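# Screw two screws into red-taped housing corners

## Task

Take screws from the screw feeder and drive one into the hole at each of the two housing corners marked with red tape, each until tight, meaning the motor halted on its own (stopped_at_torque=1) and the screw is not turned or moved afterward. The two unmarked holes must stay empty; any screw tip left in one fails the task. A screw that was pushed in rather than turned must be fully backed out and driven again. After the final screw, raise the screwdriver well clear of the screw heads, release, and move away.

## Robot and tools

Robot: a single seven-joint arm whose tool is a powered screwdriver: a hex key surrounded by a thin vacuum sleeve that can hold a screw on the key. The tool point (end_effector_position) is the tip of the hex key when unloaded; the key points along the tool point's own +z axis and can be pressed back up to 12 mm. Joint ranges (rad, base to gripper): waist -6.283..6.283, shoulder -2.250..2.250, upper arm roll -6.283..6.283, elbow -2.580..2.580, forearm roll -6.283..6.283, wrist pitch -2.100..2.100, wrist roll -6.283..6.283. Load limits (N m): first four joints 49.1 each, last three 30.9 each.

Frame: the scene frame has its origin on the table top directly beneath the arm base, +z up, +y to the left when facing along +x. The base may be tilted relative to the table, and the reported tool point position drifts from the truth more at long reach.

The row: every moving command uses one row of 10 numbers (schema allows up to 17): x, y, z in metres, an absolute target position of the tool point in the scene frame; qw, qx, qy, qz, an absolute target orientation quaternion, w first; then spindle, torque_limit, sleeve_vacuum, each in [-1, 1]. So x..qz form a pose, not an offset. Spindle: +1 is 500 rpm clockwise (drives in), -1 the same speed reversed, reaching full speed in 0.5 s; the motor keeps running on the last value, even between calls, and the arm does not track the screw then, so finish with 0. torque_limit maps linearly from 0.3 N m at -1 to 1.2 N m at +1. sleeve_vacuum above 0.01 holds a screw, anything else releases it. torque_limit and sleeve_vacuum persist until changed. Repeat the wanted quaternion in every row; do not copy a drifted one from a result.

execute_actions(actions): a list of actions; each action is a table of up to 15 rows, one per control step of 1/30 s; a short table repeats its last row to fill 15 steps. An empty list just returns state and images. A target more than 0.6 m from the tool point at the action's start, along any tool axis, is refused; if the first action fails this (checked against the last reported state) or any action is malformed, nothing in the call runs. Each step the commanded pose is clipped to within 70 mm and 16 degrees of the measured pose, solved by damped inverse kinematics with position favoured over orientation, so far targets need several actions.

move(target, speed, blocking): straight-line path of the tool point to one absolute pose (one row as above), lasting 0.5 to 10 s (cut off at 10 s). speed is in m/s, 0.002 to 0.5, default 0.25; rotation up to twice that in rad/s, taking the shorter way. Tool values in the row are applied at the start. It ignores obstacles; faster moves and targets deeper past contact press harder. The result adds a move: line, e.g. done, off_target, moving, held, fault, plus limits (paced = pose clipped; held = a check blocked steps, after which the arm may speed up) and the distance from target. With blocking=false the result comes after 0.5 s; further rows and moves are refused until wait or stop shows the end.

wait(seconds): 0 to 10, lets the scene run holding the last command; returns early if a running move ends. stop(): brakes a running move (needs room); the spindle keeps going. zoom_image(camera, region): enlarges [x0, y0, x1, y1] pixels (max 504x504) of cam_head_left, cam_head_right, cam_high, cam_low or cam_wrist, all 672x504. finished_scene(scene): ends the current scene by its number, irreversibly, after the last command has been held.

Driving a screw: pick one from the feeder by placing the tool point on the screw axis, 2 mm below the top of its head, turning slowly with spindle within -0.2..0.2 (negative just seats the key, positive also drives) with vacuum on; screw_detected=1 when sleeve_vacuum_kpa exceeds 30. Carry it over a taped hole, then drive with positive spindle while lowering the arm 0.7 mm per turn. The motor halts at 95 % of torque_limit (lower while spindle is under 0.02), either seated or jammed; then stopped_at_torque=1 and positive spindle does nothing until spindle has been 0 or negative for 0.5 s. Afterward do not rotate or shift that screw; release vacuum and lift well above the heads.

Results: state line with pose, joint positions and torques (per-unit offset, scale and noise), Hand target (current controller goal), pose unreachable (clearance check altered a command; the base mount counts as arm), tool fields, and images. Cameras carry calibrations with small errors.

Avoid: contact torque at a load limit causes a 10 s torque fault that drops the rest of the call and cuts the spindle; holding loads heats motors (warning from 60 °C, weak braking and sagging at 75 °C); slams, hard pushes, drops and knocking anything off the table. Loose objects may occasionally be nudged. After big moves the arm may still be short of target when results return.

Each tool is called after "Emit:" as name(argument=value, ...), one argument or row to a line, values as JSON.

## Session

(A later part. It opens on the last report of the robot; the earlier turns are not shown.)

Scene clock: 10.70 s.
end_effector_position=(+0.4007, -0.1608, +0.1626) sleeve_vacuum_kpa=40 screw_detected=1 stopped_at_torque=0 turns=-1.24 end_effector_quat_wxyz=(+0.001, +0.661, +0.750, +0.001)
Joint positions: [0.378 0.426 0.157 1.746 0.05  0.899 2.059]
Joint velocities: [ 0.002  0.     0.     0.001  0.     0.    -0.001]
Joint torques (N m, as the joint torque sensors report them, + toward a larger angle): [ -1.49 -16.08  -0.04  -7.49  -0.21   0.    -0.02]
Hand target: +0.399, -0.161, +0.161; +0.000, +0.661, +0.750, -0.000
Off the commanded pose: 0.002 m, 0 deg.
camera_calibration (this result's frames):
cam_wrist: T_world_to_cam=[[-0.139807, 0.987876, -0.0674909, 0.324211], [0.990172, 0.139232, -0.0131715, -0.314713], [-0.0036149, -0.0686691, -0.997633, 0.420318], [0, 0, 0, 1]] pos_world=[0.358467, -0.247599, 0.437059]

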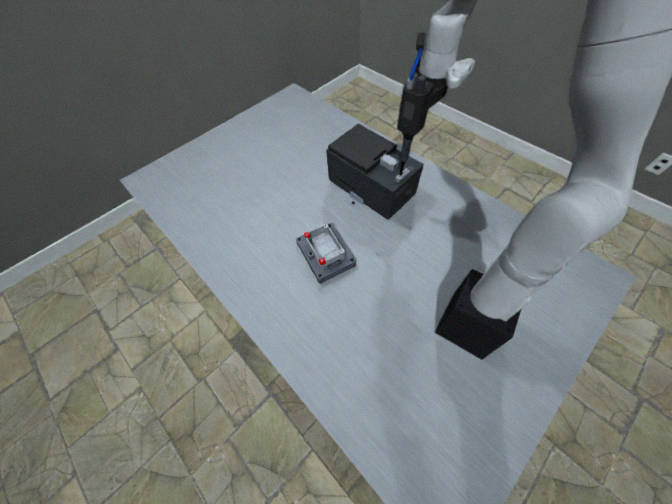

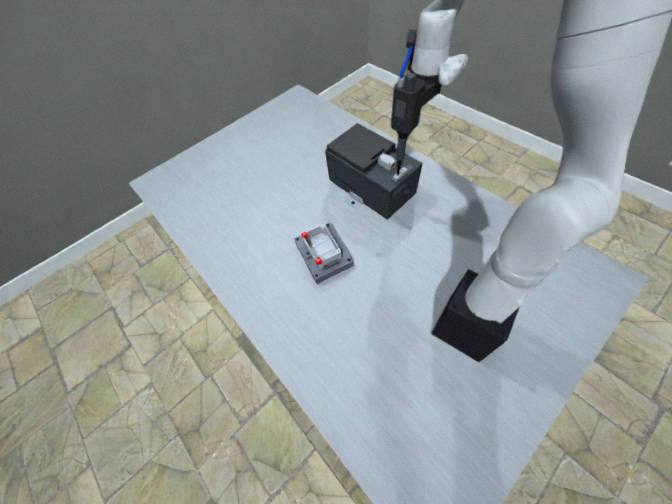

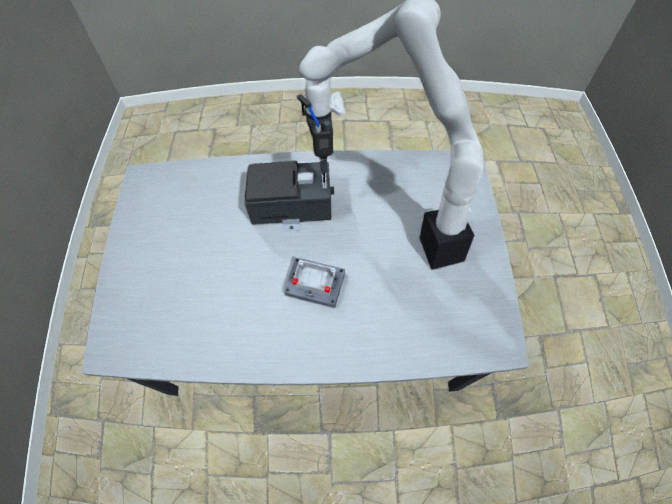

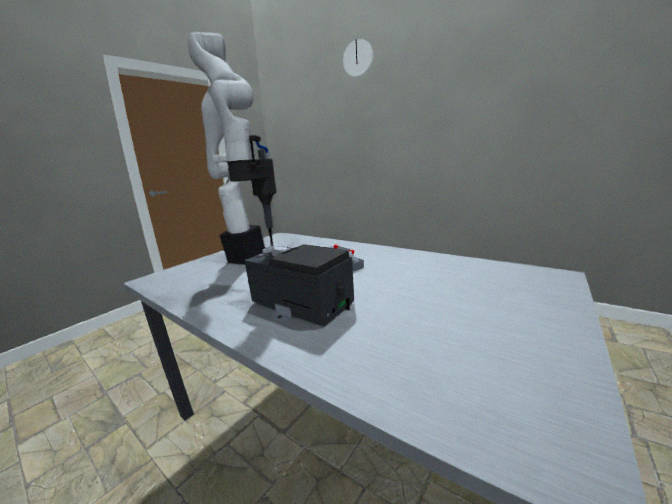

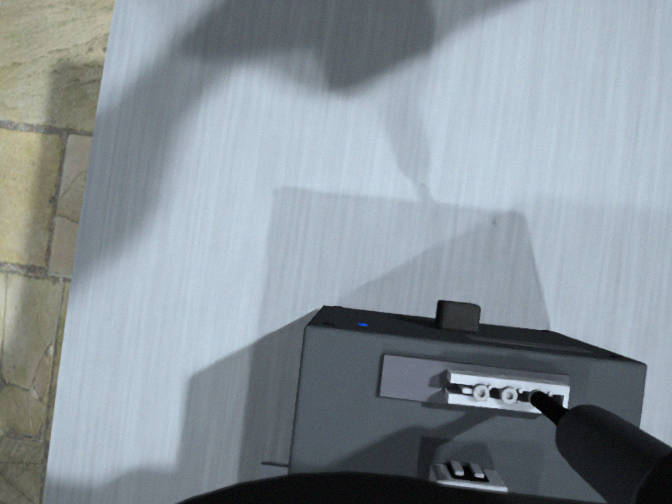

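Emit:
move(
  target=[0.4,-0.161,0.21,0,0.661,0.75,0,0,0,1],
  speed=0.1,
)

Emit:
move(
  target=[0.395,0.05,0.21,0,0.661,0.75,0,0,0,1],
)

Emit:
move(
  target=[0.395,0.19,0.13,0,0.661,0.75,0,0,0,1],
)

Emit:
zoom_image(
  camera="cam_wrist",
  region=[420,320,620,470],
)

Emit:
zoom_image(
  camera="cam_head_left",
  region=[280,200,380,300],
)

Scene clock: 12.57 s.
end_effector_position=(+0.3999, -0.1611, +0.2099) sleeve_vacuum_kpa=39 screw_detected=1 stopped_at_torque=0 turns=-1.24 end_effector_quat_wxyz=(-0.000, +0.661, +0.750, -0.000)
Joint positions: [0.362 0.363 0.161 1.672 0.056 1.04  2.053]
Joint velocities: [-0.001 -0.002 -0.001  0.001  0.001  0.    -0.001]
Joint torques (N m, as the joint torque sensors report them, + toward a larger angle): [ -1.9  -18.24  -0.26  -9.04  -0.59   0.48  -0.06]
Hand target: +0.400, -0.161, +0.210; +0.000, +0.661, +0.750, -0.000
Off the commanded pose: 0.000 m, 0 deg.
move: done
camera_calibration (this result's frames):
cam_wrist: T_world_to_cam=[[-0.139621, 0.987933, -0.0670387, 0.327381], [0.990178, 0.1388, -0.0167694, -0.312506], [-0.00726207, -0.0687216, -0.997609, 0.468957], [0, 0, 0, 1]] pos_world=[0.358551, -0.247827, 0.484542]

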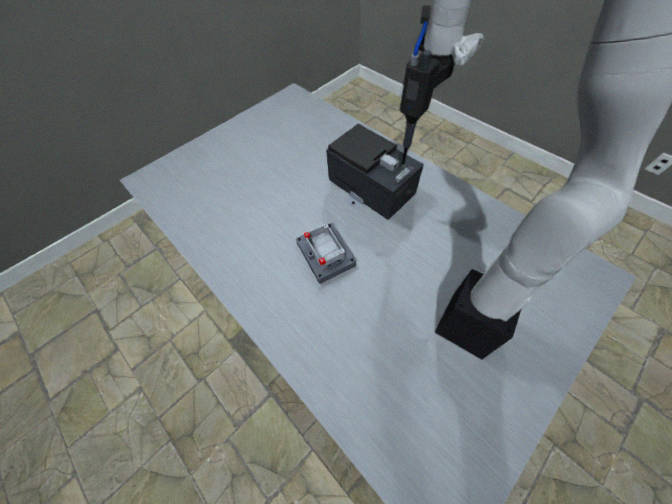

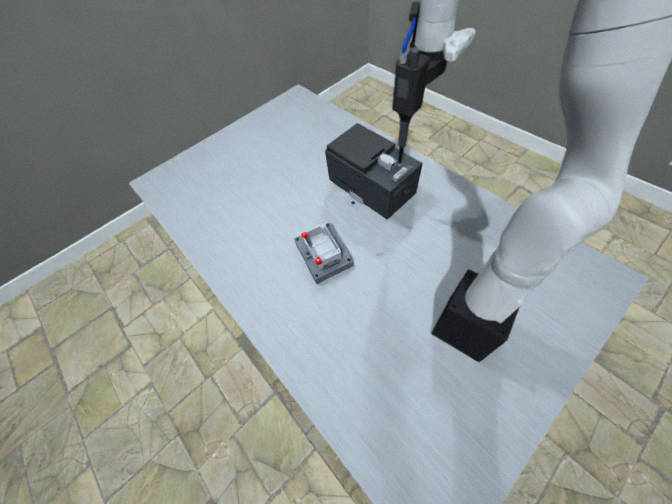

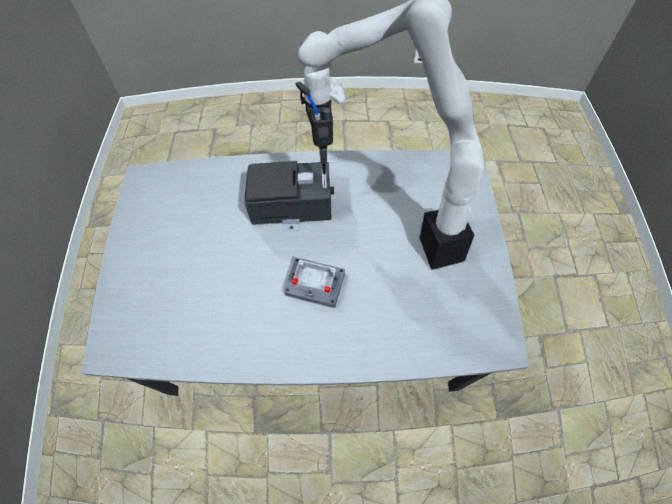

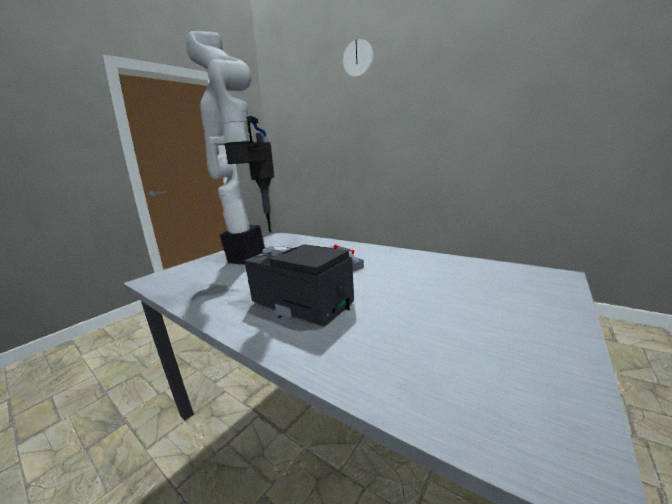

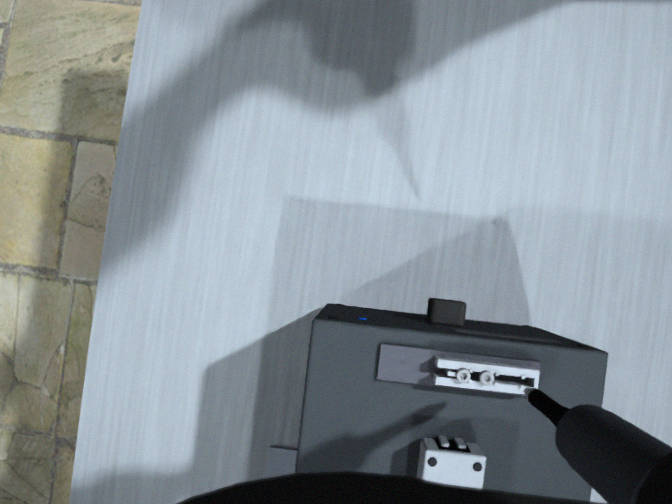

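Scene clock: 13.83 s.
end_effector_position=(+0.3960, +0.0493, +0.2099) sleeve_vacuum_kpa=39 screw_detected=1 stopped_at_torque=0 turns=-1.24 end_effector_quat_wxyz=(+0.000, +0.662, +0.750, +0.000)
Joint positions: [-0.076  0.313  0.058  1.838  0.131  0.986  1.476]
Joint velocities: [-0.007  0.001 -0.01  -0.001  0.003  0.001 -0.004]
Joint torques (N m, as the joint torque sensors report them, + toward a larger angle): [ -2.16 -15.6   -0.83  -9.02  -0.62   0.09   0.23]
Hand target: +0.396, +0.050, +0.210; +0.000, +0.661, +0.750, +0.000
Off the commanded pose: 0.001 m, 0 deg.
move: done
camera_calibration (this result's frames):
cam_wrist: T_world_to_cam=[[-0.138669, 0.988056, -0.0671963, 0.118687], [0.990319, 0.137919, -0.0156904, -0.338147], [-0.00623531, -0.0687216, -0.997616, 0.482926], [0, 0, 0, 1]] pos_world=[0.354343, -0.037445, 0.484444]

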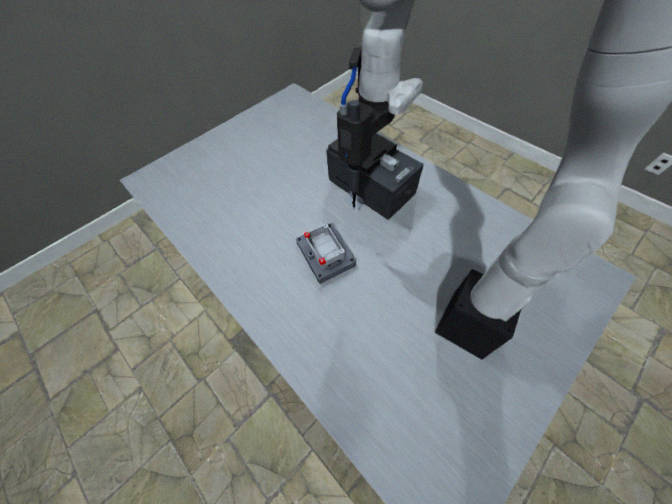

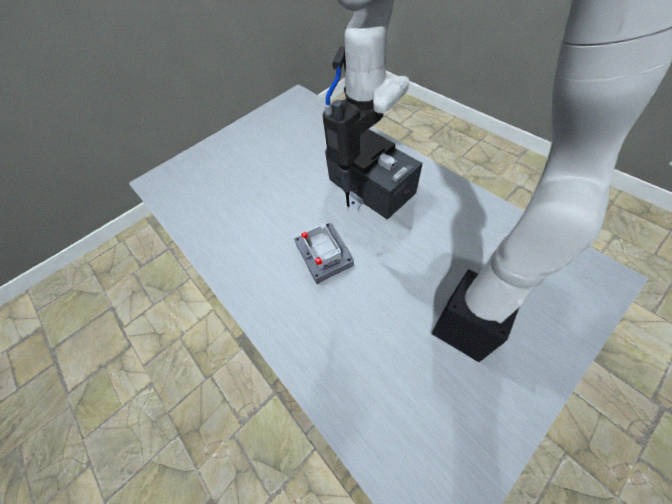

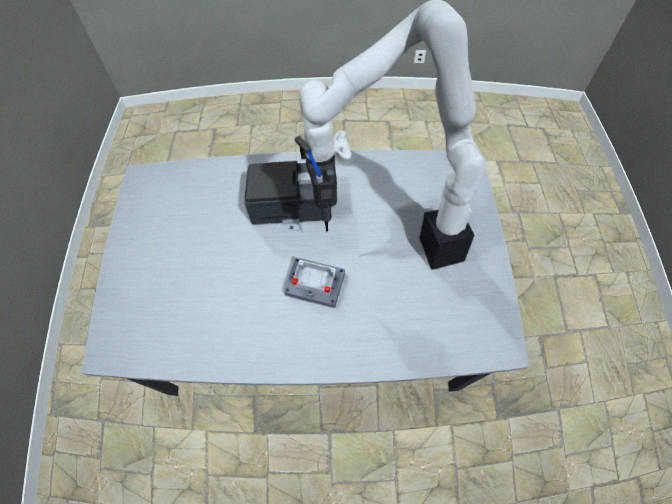

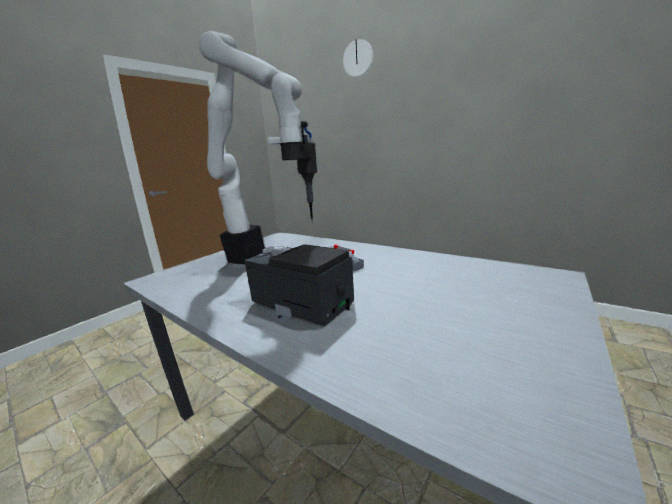

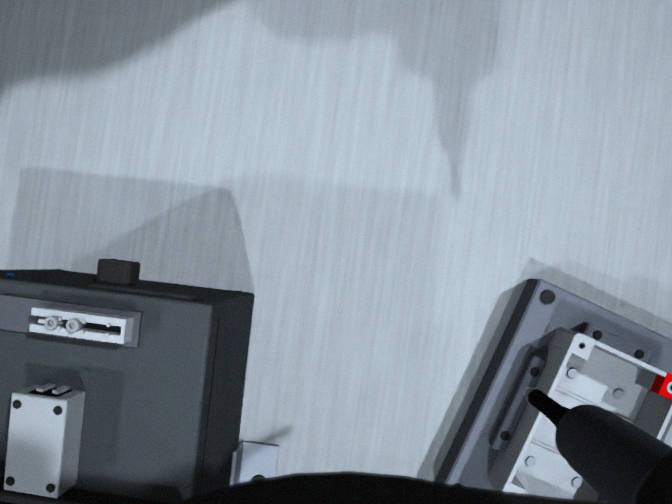

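Scene clock: 14.90 s.
end_effector_position=(+0.3960, +0.1899, +0.1304) sleeve_vacuum_kpa=39 screw_detected=1 stopped_at_torque=0 turns=-1.24 end_effector_quat_wxyz=(+0.000, +0.661, +0.750, +0.001)
Joint positions: [-0.339  0.532  0.012  1.863  0.166  0.784  1.12 ]
Joint velocities: [-0.007  0.008 -0.005 -0.001  0.003  0.    -0.004]
Joint torques (N m, as the joint torque sensors report them, + toward a larger angle): [ -2.1  -18.35  -1.07  -8.13  -0.16  -0.4   -0.01]
Hand target: +0.396, +0.190, +0.130; -0.000, +0.661, +0.750, +0.000
Off the commanded pose: 0.001 m, 0 deg.
move: done
camera_calibration (this result's frames):
cam_wrist: T_world_to_cam=[[-0.139234, 0.988046, -0.0661801, -0.0255333], [0.99024, 0.138507, -0.015479, -0.358883], [-0.00612759, -0.0676895, -0.997688, 0.413058], [0, 0, 0, 1]] pos_world=[0.354357, 0.102896, 0.404858]

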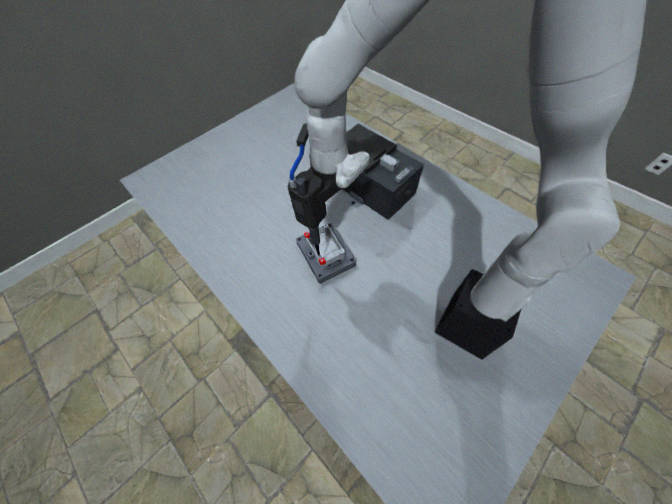

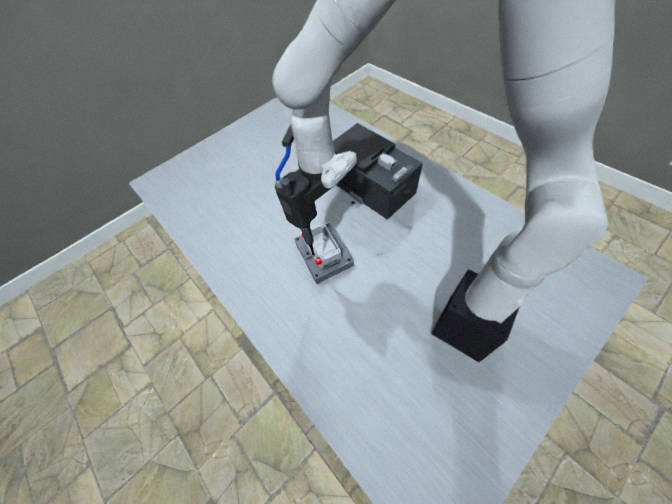

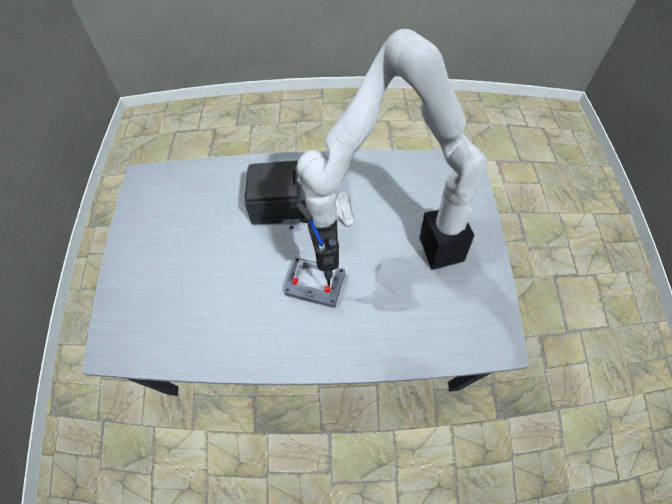

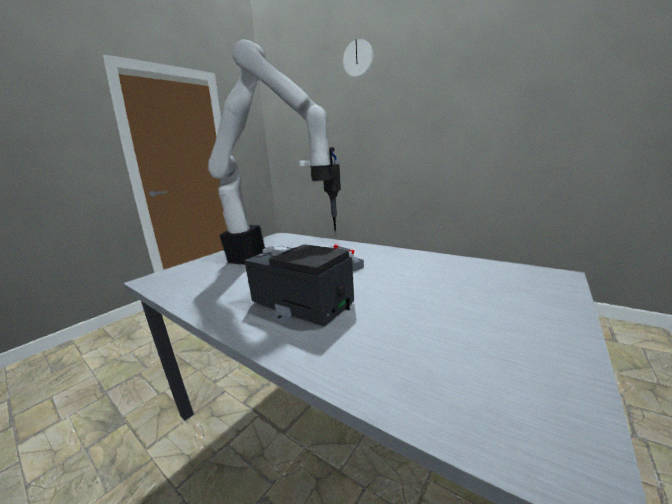

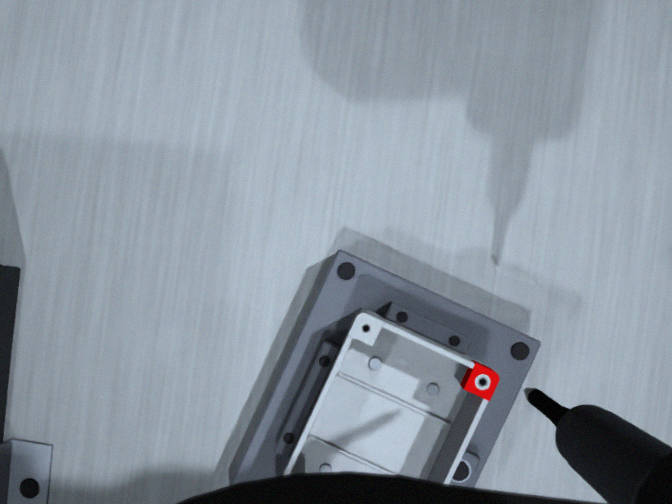

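Region (420, 320, 620, 470) of cam_wrist's 672x504 image, scaled by 2.520; it fills the top 378 rows of this view, and the rest is white.

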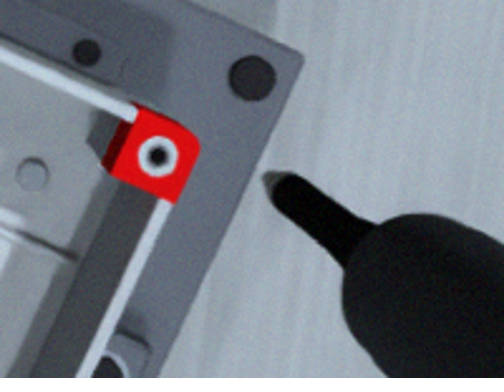

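Region (280, 200, 380, 300) of cam_head_left's 672x504 image, scaled by 5.040, with more detail than that image has.

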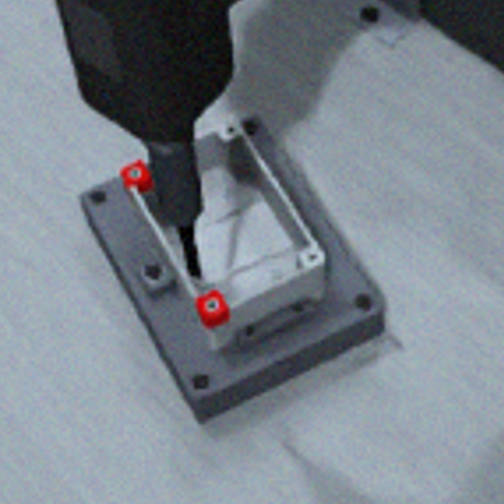

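Emit:
move(
  target=[0.3995,0.1785,0.1,0,0.661,0.75,0,0,0,1],
  speed=0.06,
)

Emit:
zoom_image(
  camera="cam_wrist",
  region=[420,320,620,470],
)

Emit:
zoom_image(
  camera="cam_head_left",
  region=[300,230,350,280],
)

Emit:
zoom_image(
  camera="cam_low",
  region=[310,200,370,260],
)

Scene clock: 16.40 s.
end_effector_position=(+0.3995, +0.1787, +0.1002) sleeve_vacuum_kpa=39 screw_detected=1 stopped_at_torque=0 turns=-1.24 end_effector_quat_wxyz=(-0.000, +0.661, +0.750, +0.000)
Joint positions: [-0.308  0.584  0.019  1.894  0.178  0.698  1.139]
Joint velocities: [ 0.001  0.003  0.    -0.001 -0.001 -0.     0.001]
Joint torques (N m, as the joint torque sensors report them, + toward a larger angle): [ -2.38 -18.82  -1.34  -7.12  -0.62  -0.34   0.16]
Hand target: +0.399, +0.179, +0.100; -0.000, +0.661, +0.750, +0.000
Off the commanded pose: 0.000 m, 0 deg.
move: done
camera_calibration (this result's frames):
cam_wrist: T_world_to_cam=[[-0.140205, 0.987873, -0.0667007, -0.0154847], [0.990099, 0.139423, -0.0162653, -0.361303], [-0.00676841, -0.0683208, -0.99764, 0.38254], [0, 0, 0, 1]] pos_world=[0.358144, 0.0918064, 0.374728]

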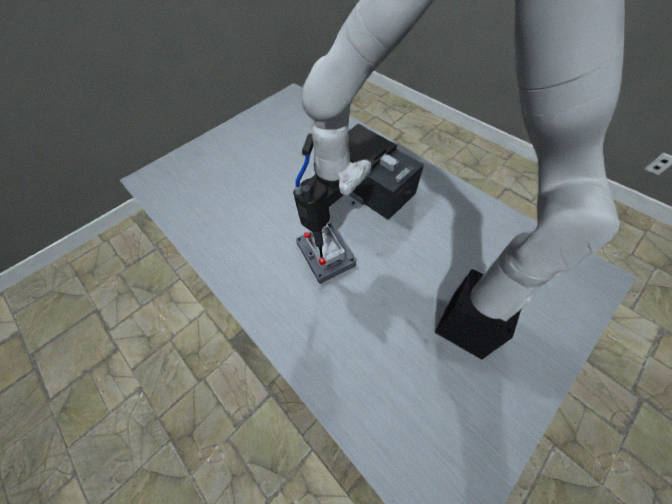

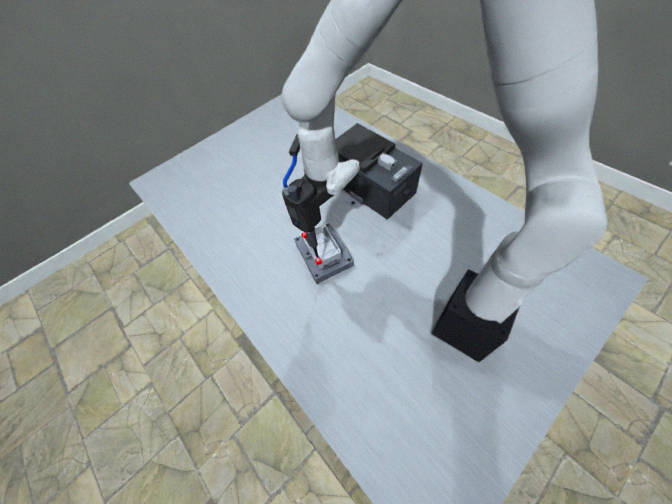

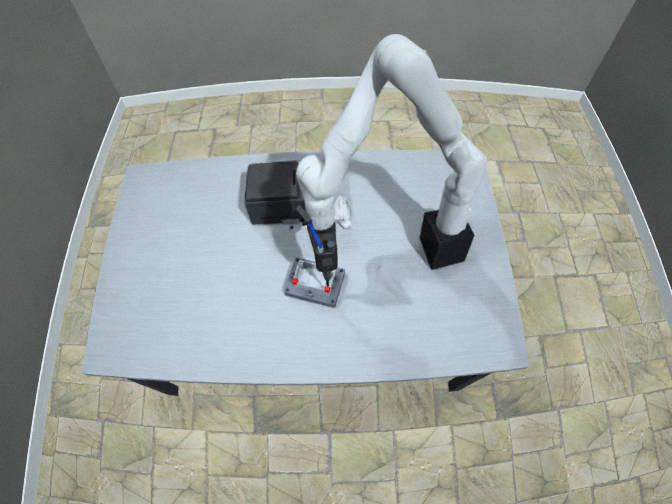

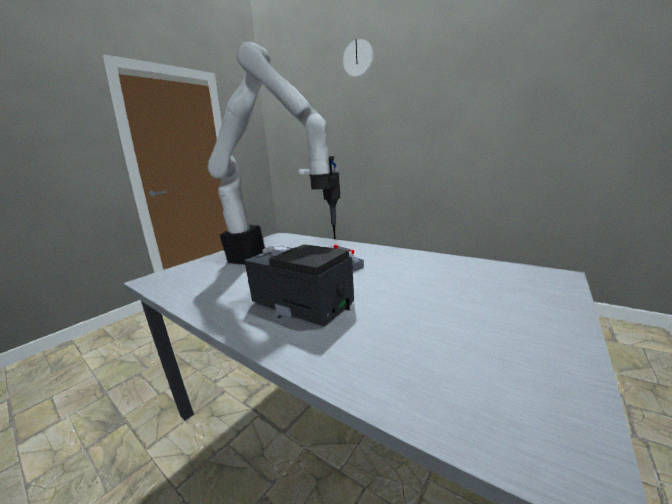

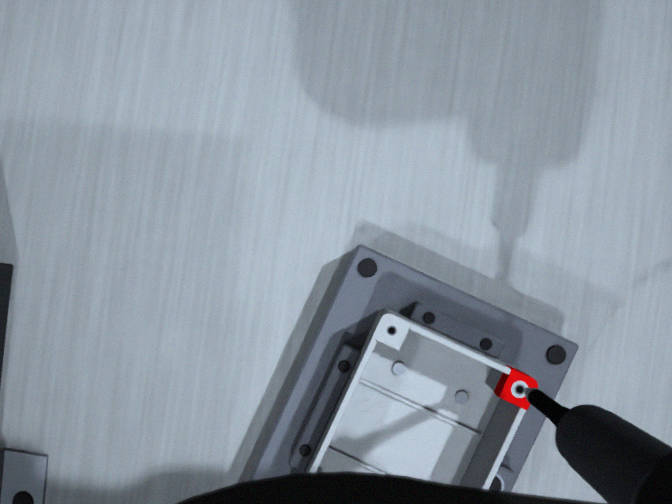

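Region (420, 320, 620, 470) of cam_wrist's 672x504 image, scaled by 2.520; it fills the top 378 rows of this view, and the rest is white.

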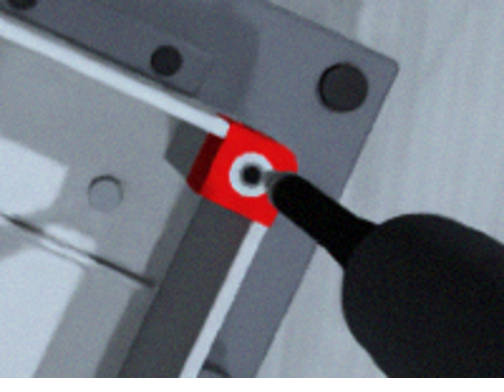

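Region (300, 230, 350, 280) of cam_head_left's 672x504 image, scaled by 10.080, with more detail than that image has.

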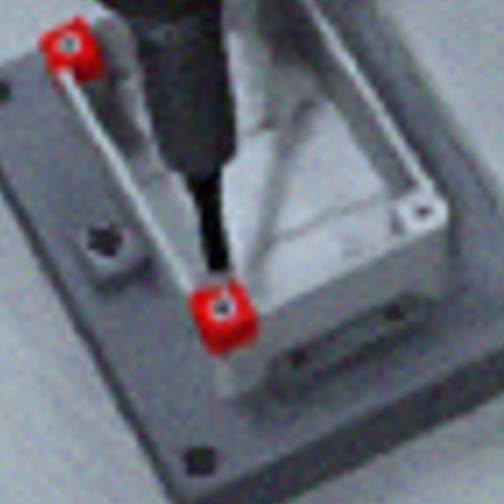

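Region (310, 200, 370, 260) of cam_low's 672x504 image, scaled by 8.400, with more detail than that image has.

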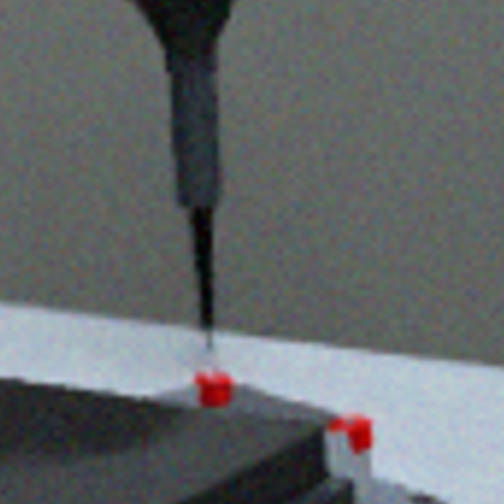

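Emit:
move(
  target=[0.4006,0.1782,0.092,0,0.661,0.75,0,0,0,1],
  speed=0.02,
)

Emit:
zoom_image(
  camera="cam_wrist",
  region=[490,360,570,420],
)

Emit:
zoom_image(
  camera="cam_low",
  region=[310,200,370,260],
)

Scene clock: 24.17 s.
end_effector_position=(+0.4006, +0.1782, +0.0921) sleeve_vacuum_kpa=39 screw_detected=1 stopped_at_torque=0 turns=-1.24 end_effector_quat_wxyz=(+0.000, +0.661, +0.750, +0.000)
Joint positions: [-0.305  0.601  0.021  1.897  0.18   0.677  1.139]
Joint velocities: [-0.     0.002 -0.001  0.    -0.    -0.     0.   ]
Joint torques (N m, as the joint torque sensors report them, + toward a larger angle): [ -2.37 -19.02  -1.11  -7.02  -0.44  -0.4    0.1 ]
Hand target: +0.401, +0.178, +0.092; -0.000, +0.661, +0.750, +0.000
Off the commanded pose: 0.000 m, 0 deg.
move: done
camera_calibration (this result's frames):
cam_wrist: T_world_to_cam=[[-0.139949, 0.9879, -0.0668371, -0.0155193], [0.990135, 0.139158, -0.0163775, -0.362441], [-0.0068785, -0.0684698, -0.997629, 0.374524], [0, 0, 0, 1]] pos_world=[0.35927, 0.0914115, 0.366663]

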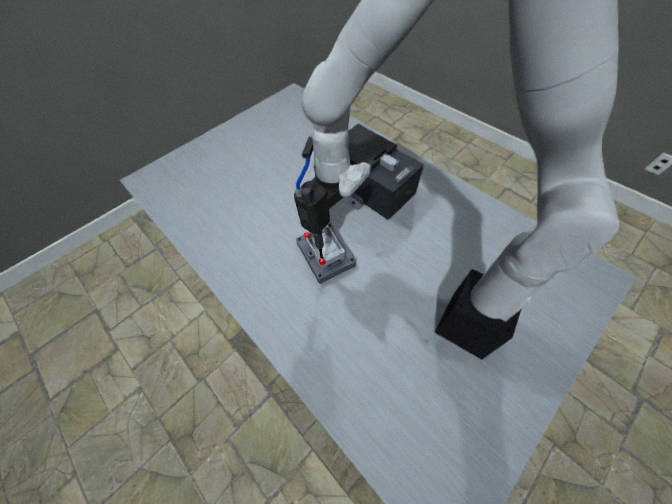

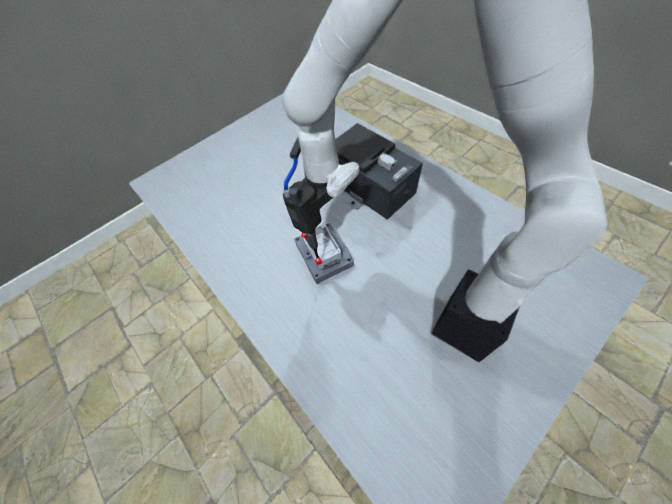

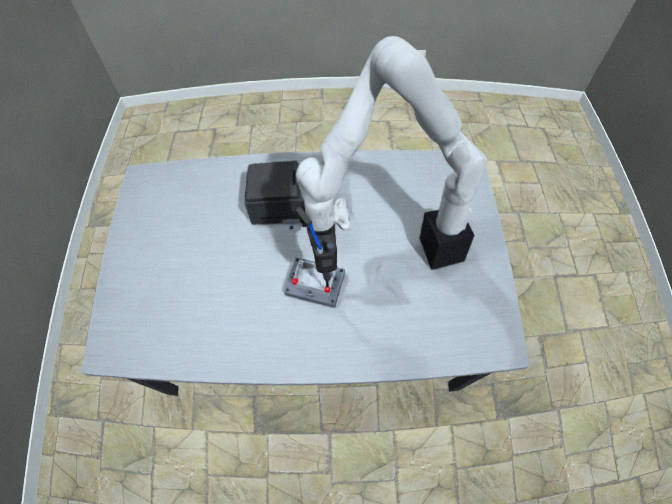

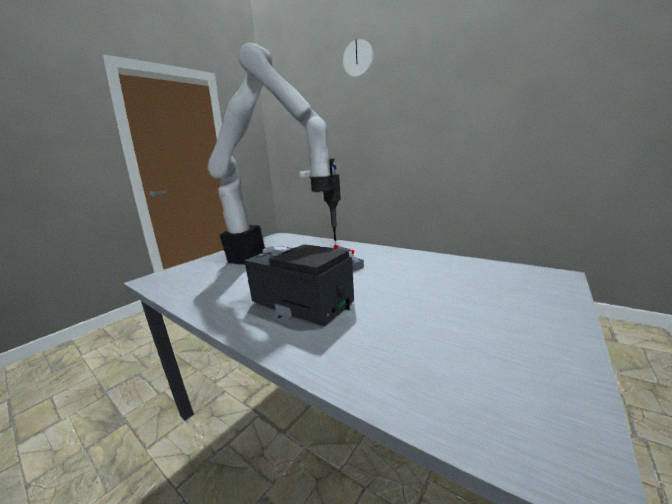

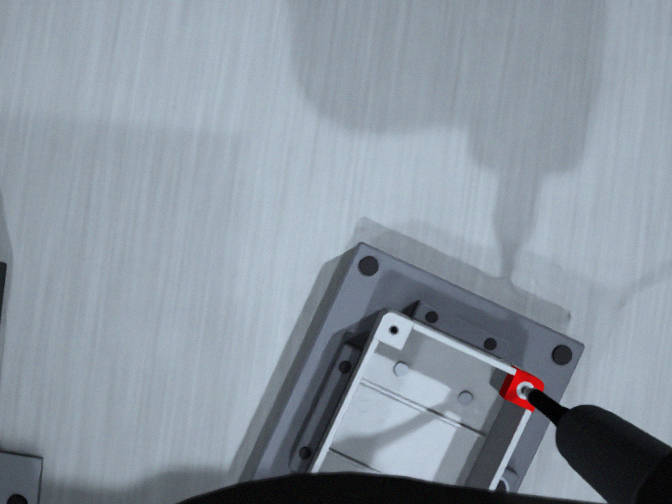

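Region (490, 360, 570, 420) of cam_wrist's 672x504 image, scaled by 6.300; it fills the top 378 rows of this view, and the rest is white.

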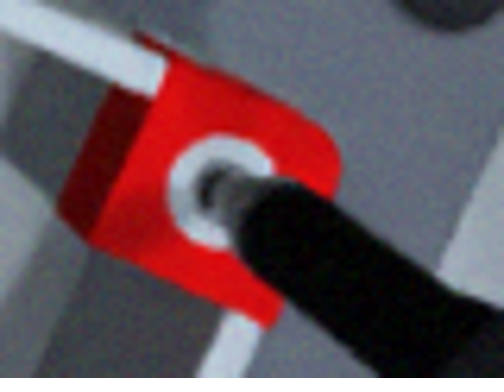

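Region (310, 200, 370, 260) of cam_low's 672x504 image, scaled by 8.400, with more detail than that image has.

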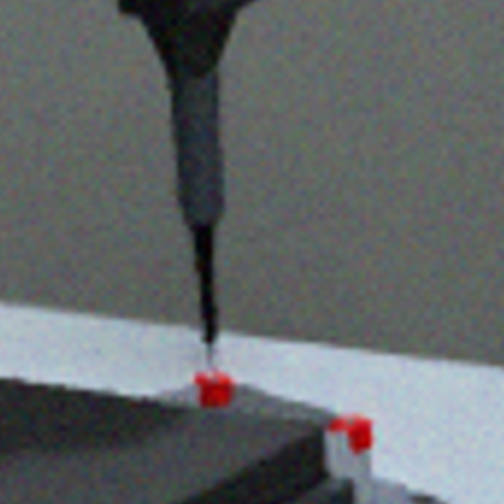

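Emit:
move(
  target=[0.401,0.1782,0.073,0,0.661,0.75,0,0.5,0,1],
  speed=0.003,
)

Emit:
execute_actions(
  actions=[
    [[0.401,0.1782,0.073,0,0.661,0.75,0,0,0,1]],
  ],
)

Emit:
zoom_image(
  camera="cam_low",
  region=[310,200,370,260],
)

Scene clock: 31.17 s.
end_effector_position=(+0.4014, +0.1788, +0.0741) sleeve_vacuum_kpa=40 screw_detected=1 stopped_at_torque=1 turns=21.53 end_effector_quat_wxyz=(+0.000, +0.661, +0.750, +0.001)
Joint positions: [-0.304  0.638  0.026  1.91   0.186  0.626  1.135]
Joint velocities: [ 0.001 -0.    -0.     0.    -0.    -0.     0.   ]
Joint torques (N m, as the joint torque sensors report them, + toward a larger angle): [ -2.11 -17.61  -0.84  -6.43  -0.29  -0.66  -0.07]
Hand target: +0.401, +0.178, +0.073; -0.000, +0.661, +0.750, +0.000
Off the commanded pose: 0.001 m, 0 deg.
move: done
camera_calibration (this result's frames):
cam_wrist: T_world_to_cam=[[-0.14028, 0.987913, -0.0659518, -0.0171257], [0.990096, 0.139591, -0.0149717, -0.36373], [-0.00558453, -0.0673988, -0.99771, 0.355933], [0, 0, 0, 1]] pos_world=[0.359713, 0.0916814, 0.348543]

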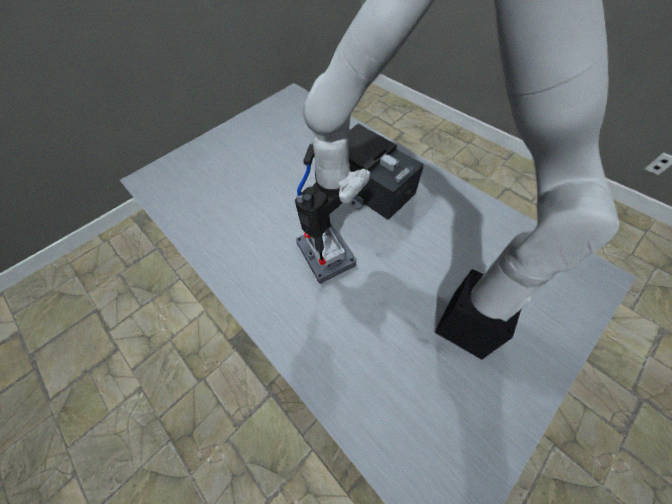

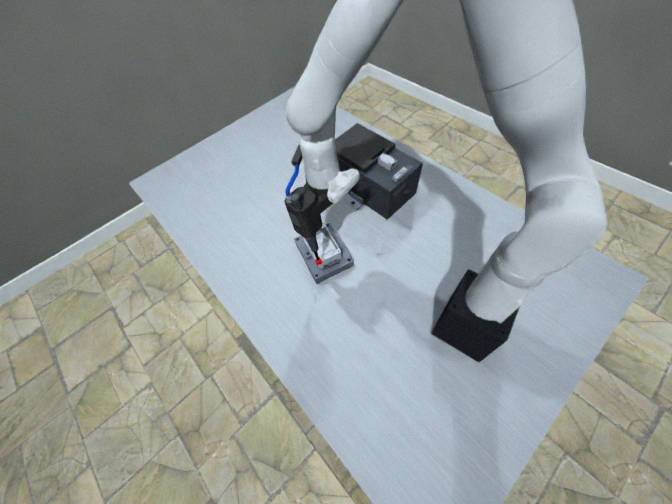

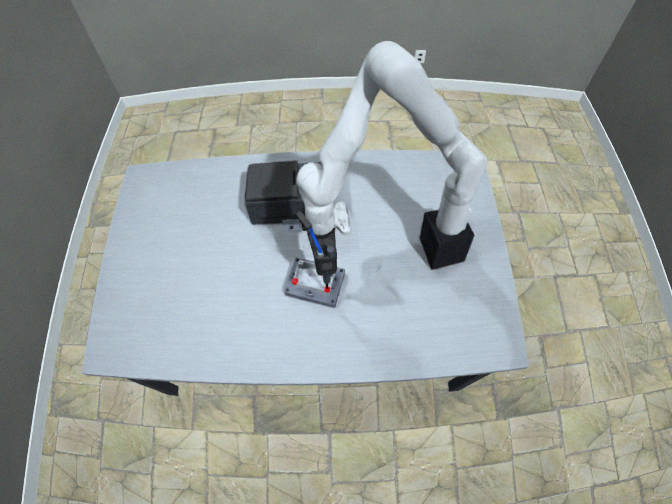

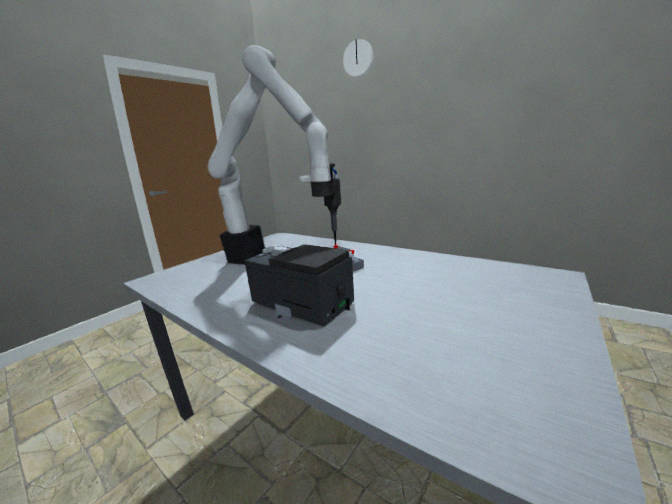

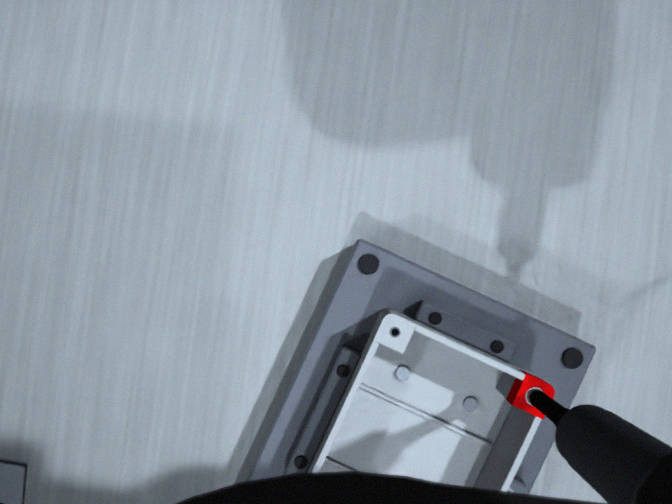

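Scene clock: 31.67 s.
end_effector_position=(+0.4014, +0.1788, +0.0741) sleeve_vacuum_kpa=40 screw_detected=1 stopped_at_torque=1 turns=21.53 end_effector_quat_wxyz=(+0.000, +0.661, +0.750, +0.001)
Joint positions: [-0.304  0.638  0.027  1.91   0.186  0.626  1.135]
Joint velocities: [-0.     0.     0.001 -0.    -0.    -0.     0.   ]
Joint torques (N m, as the joint torque sensors report them, + toward a larger angle): [ -1.98 -17.61  -0.6   -6.49  -0.24  -0.69   0.02]
Hand target: +0.401, +0.178, +0.073; -0.000, +0.661, +0.750, -0.000
Off the commanded pose: 0.001 m, 0 deg.
camera_calibration (this result's frames):
cam_wrist: T_world_to_cam=[[-0.140257, 0.987912, -0.0660067, -0.0171232], [0.9901, 0.139572, -0.0149086, -0.363732], [-0.00551575, -0.0674442, -0.997708, 0.355913], [0, 0, 0, 1]] pos_world=[0.359693, 0.0916872, 0.348544]

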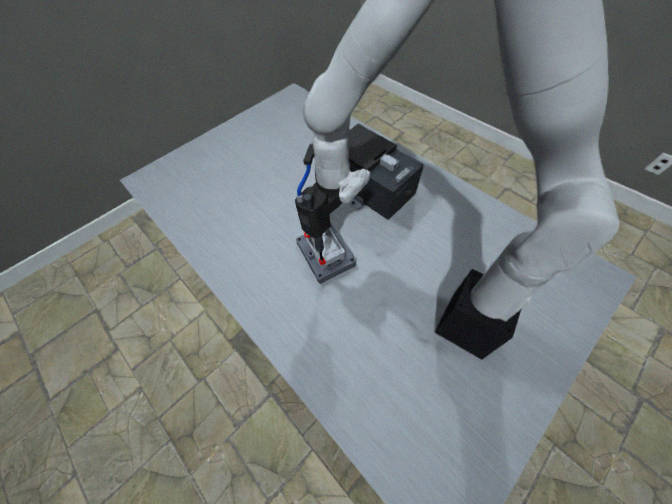

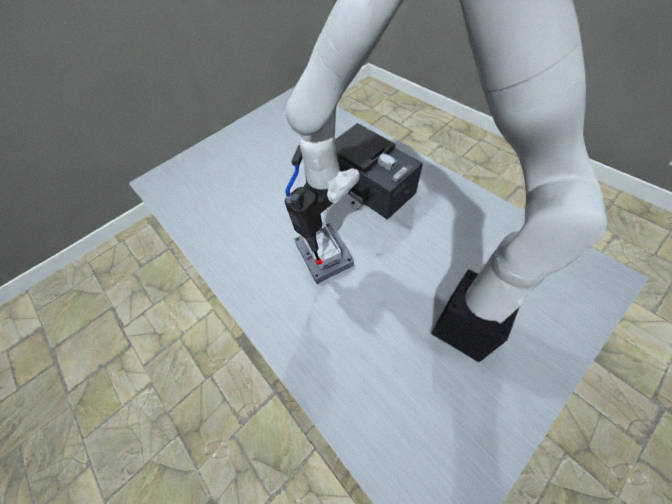

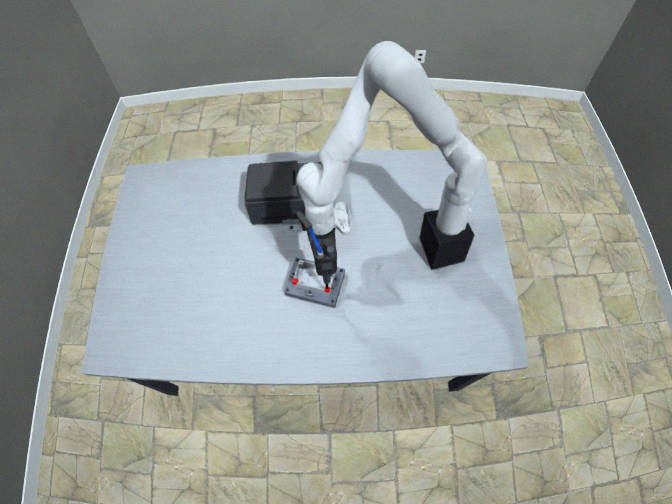

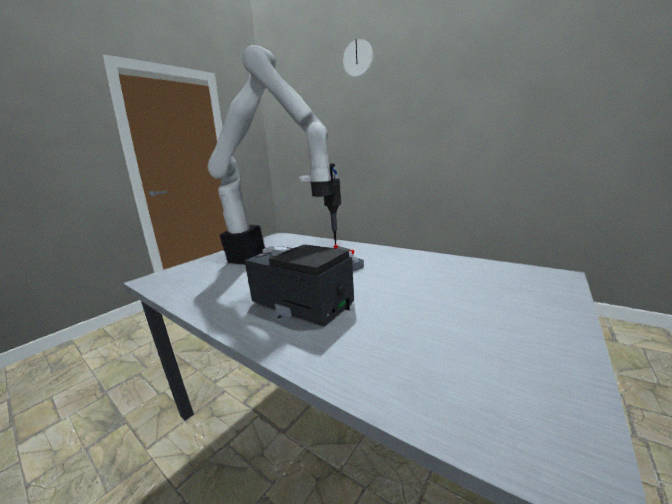

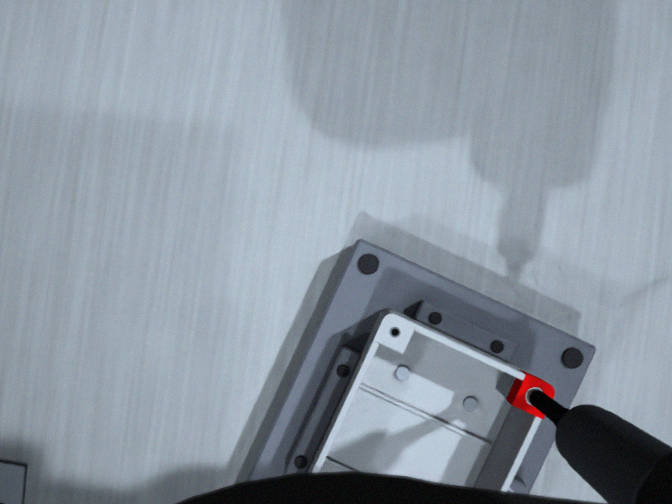

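Region (310, 200, 370, 260) of cam_low's 672x504 image, scaled by 8.400, with more detail than that image has.

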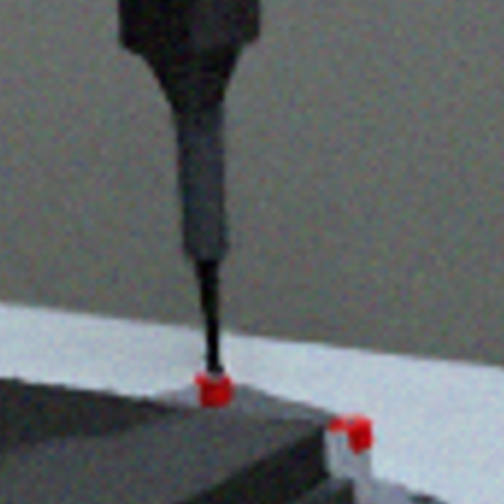

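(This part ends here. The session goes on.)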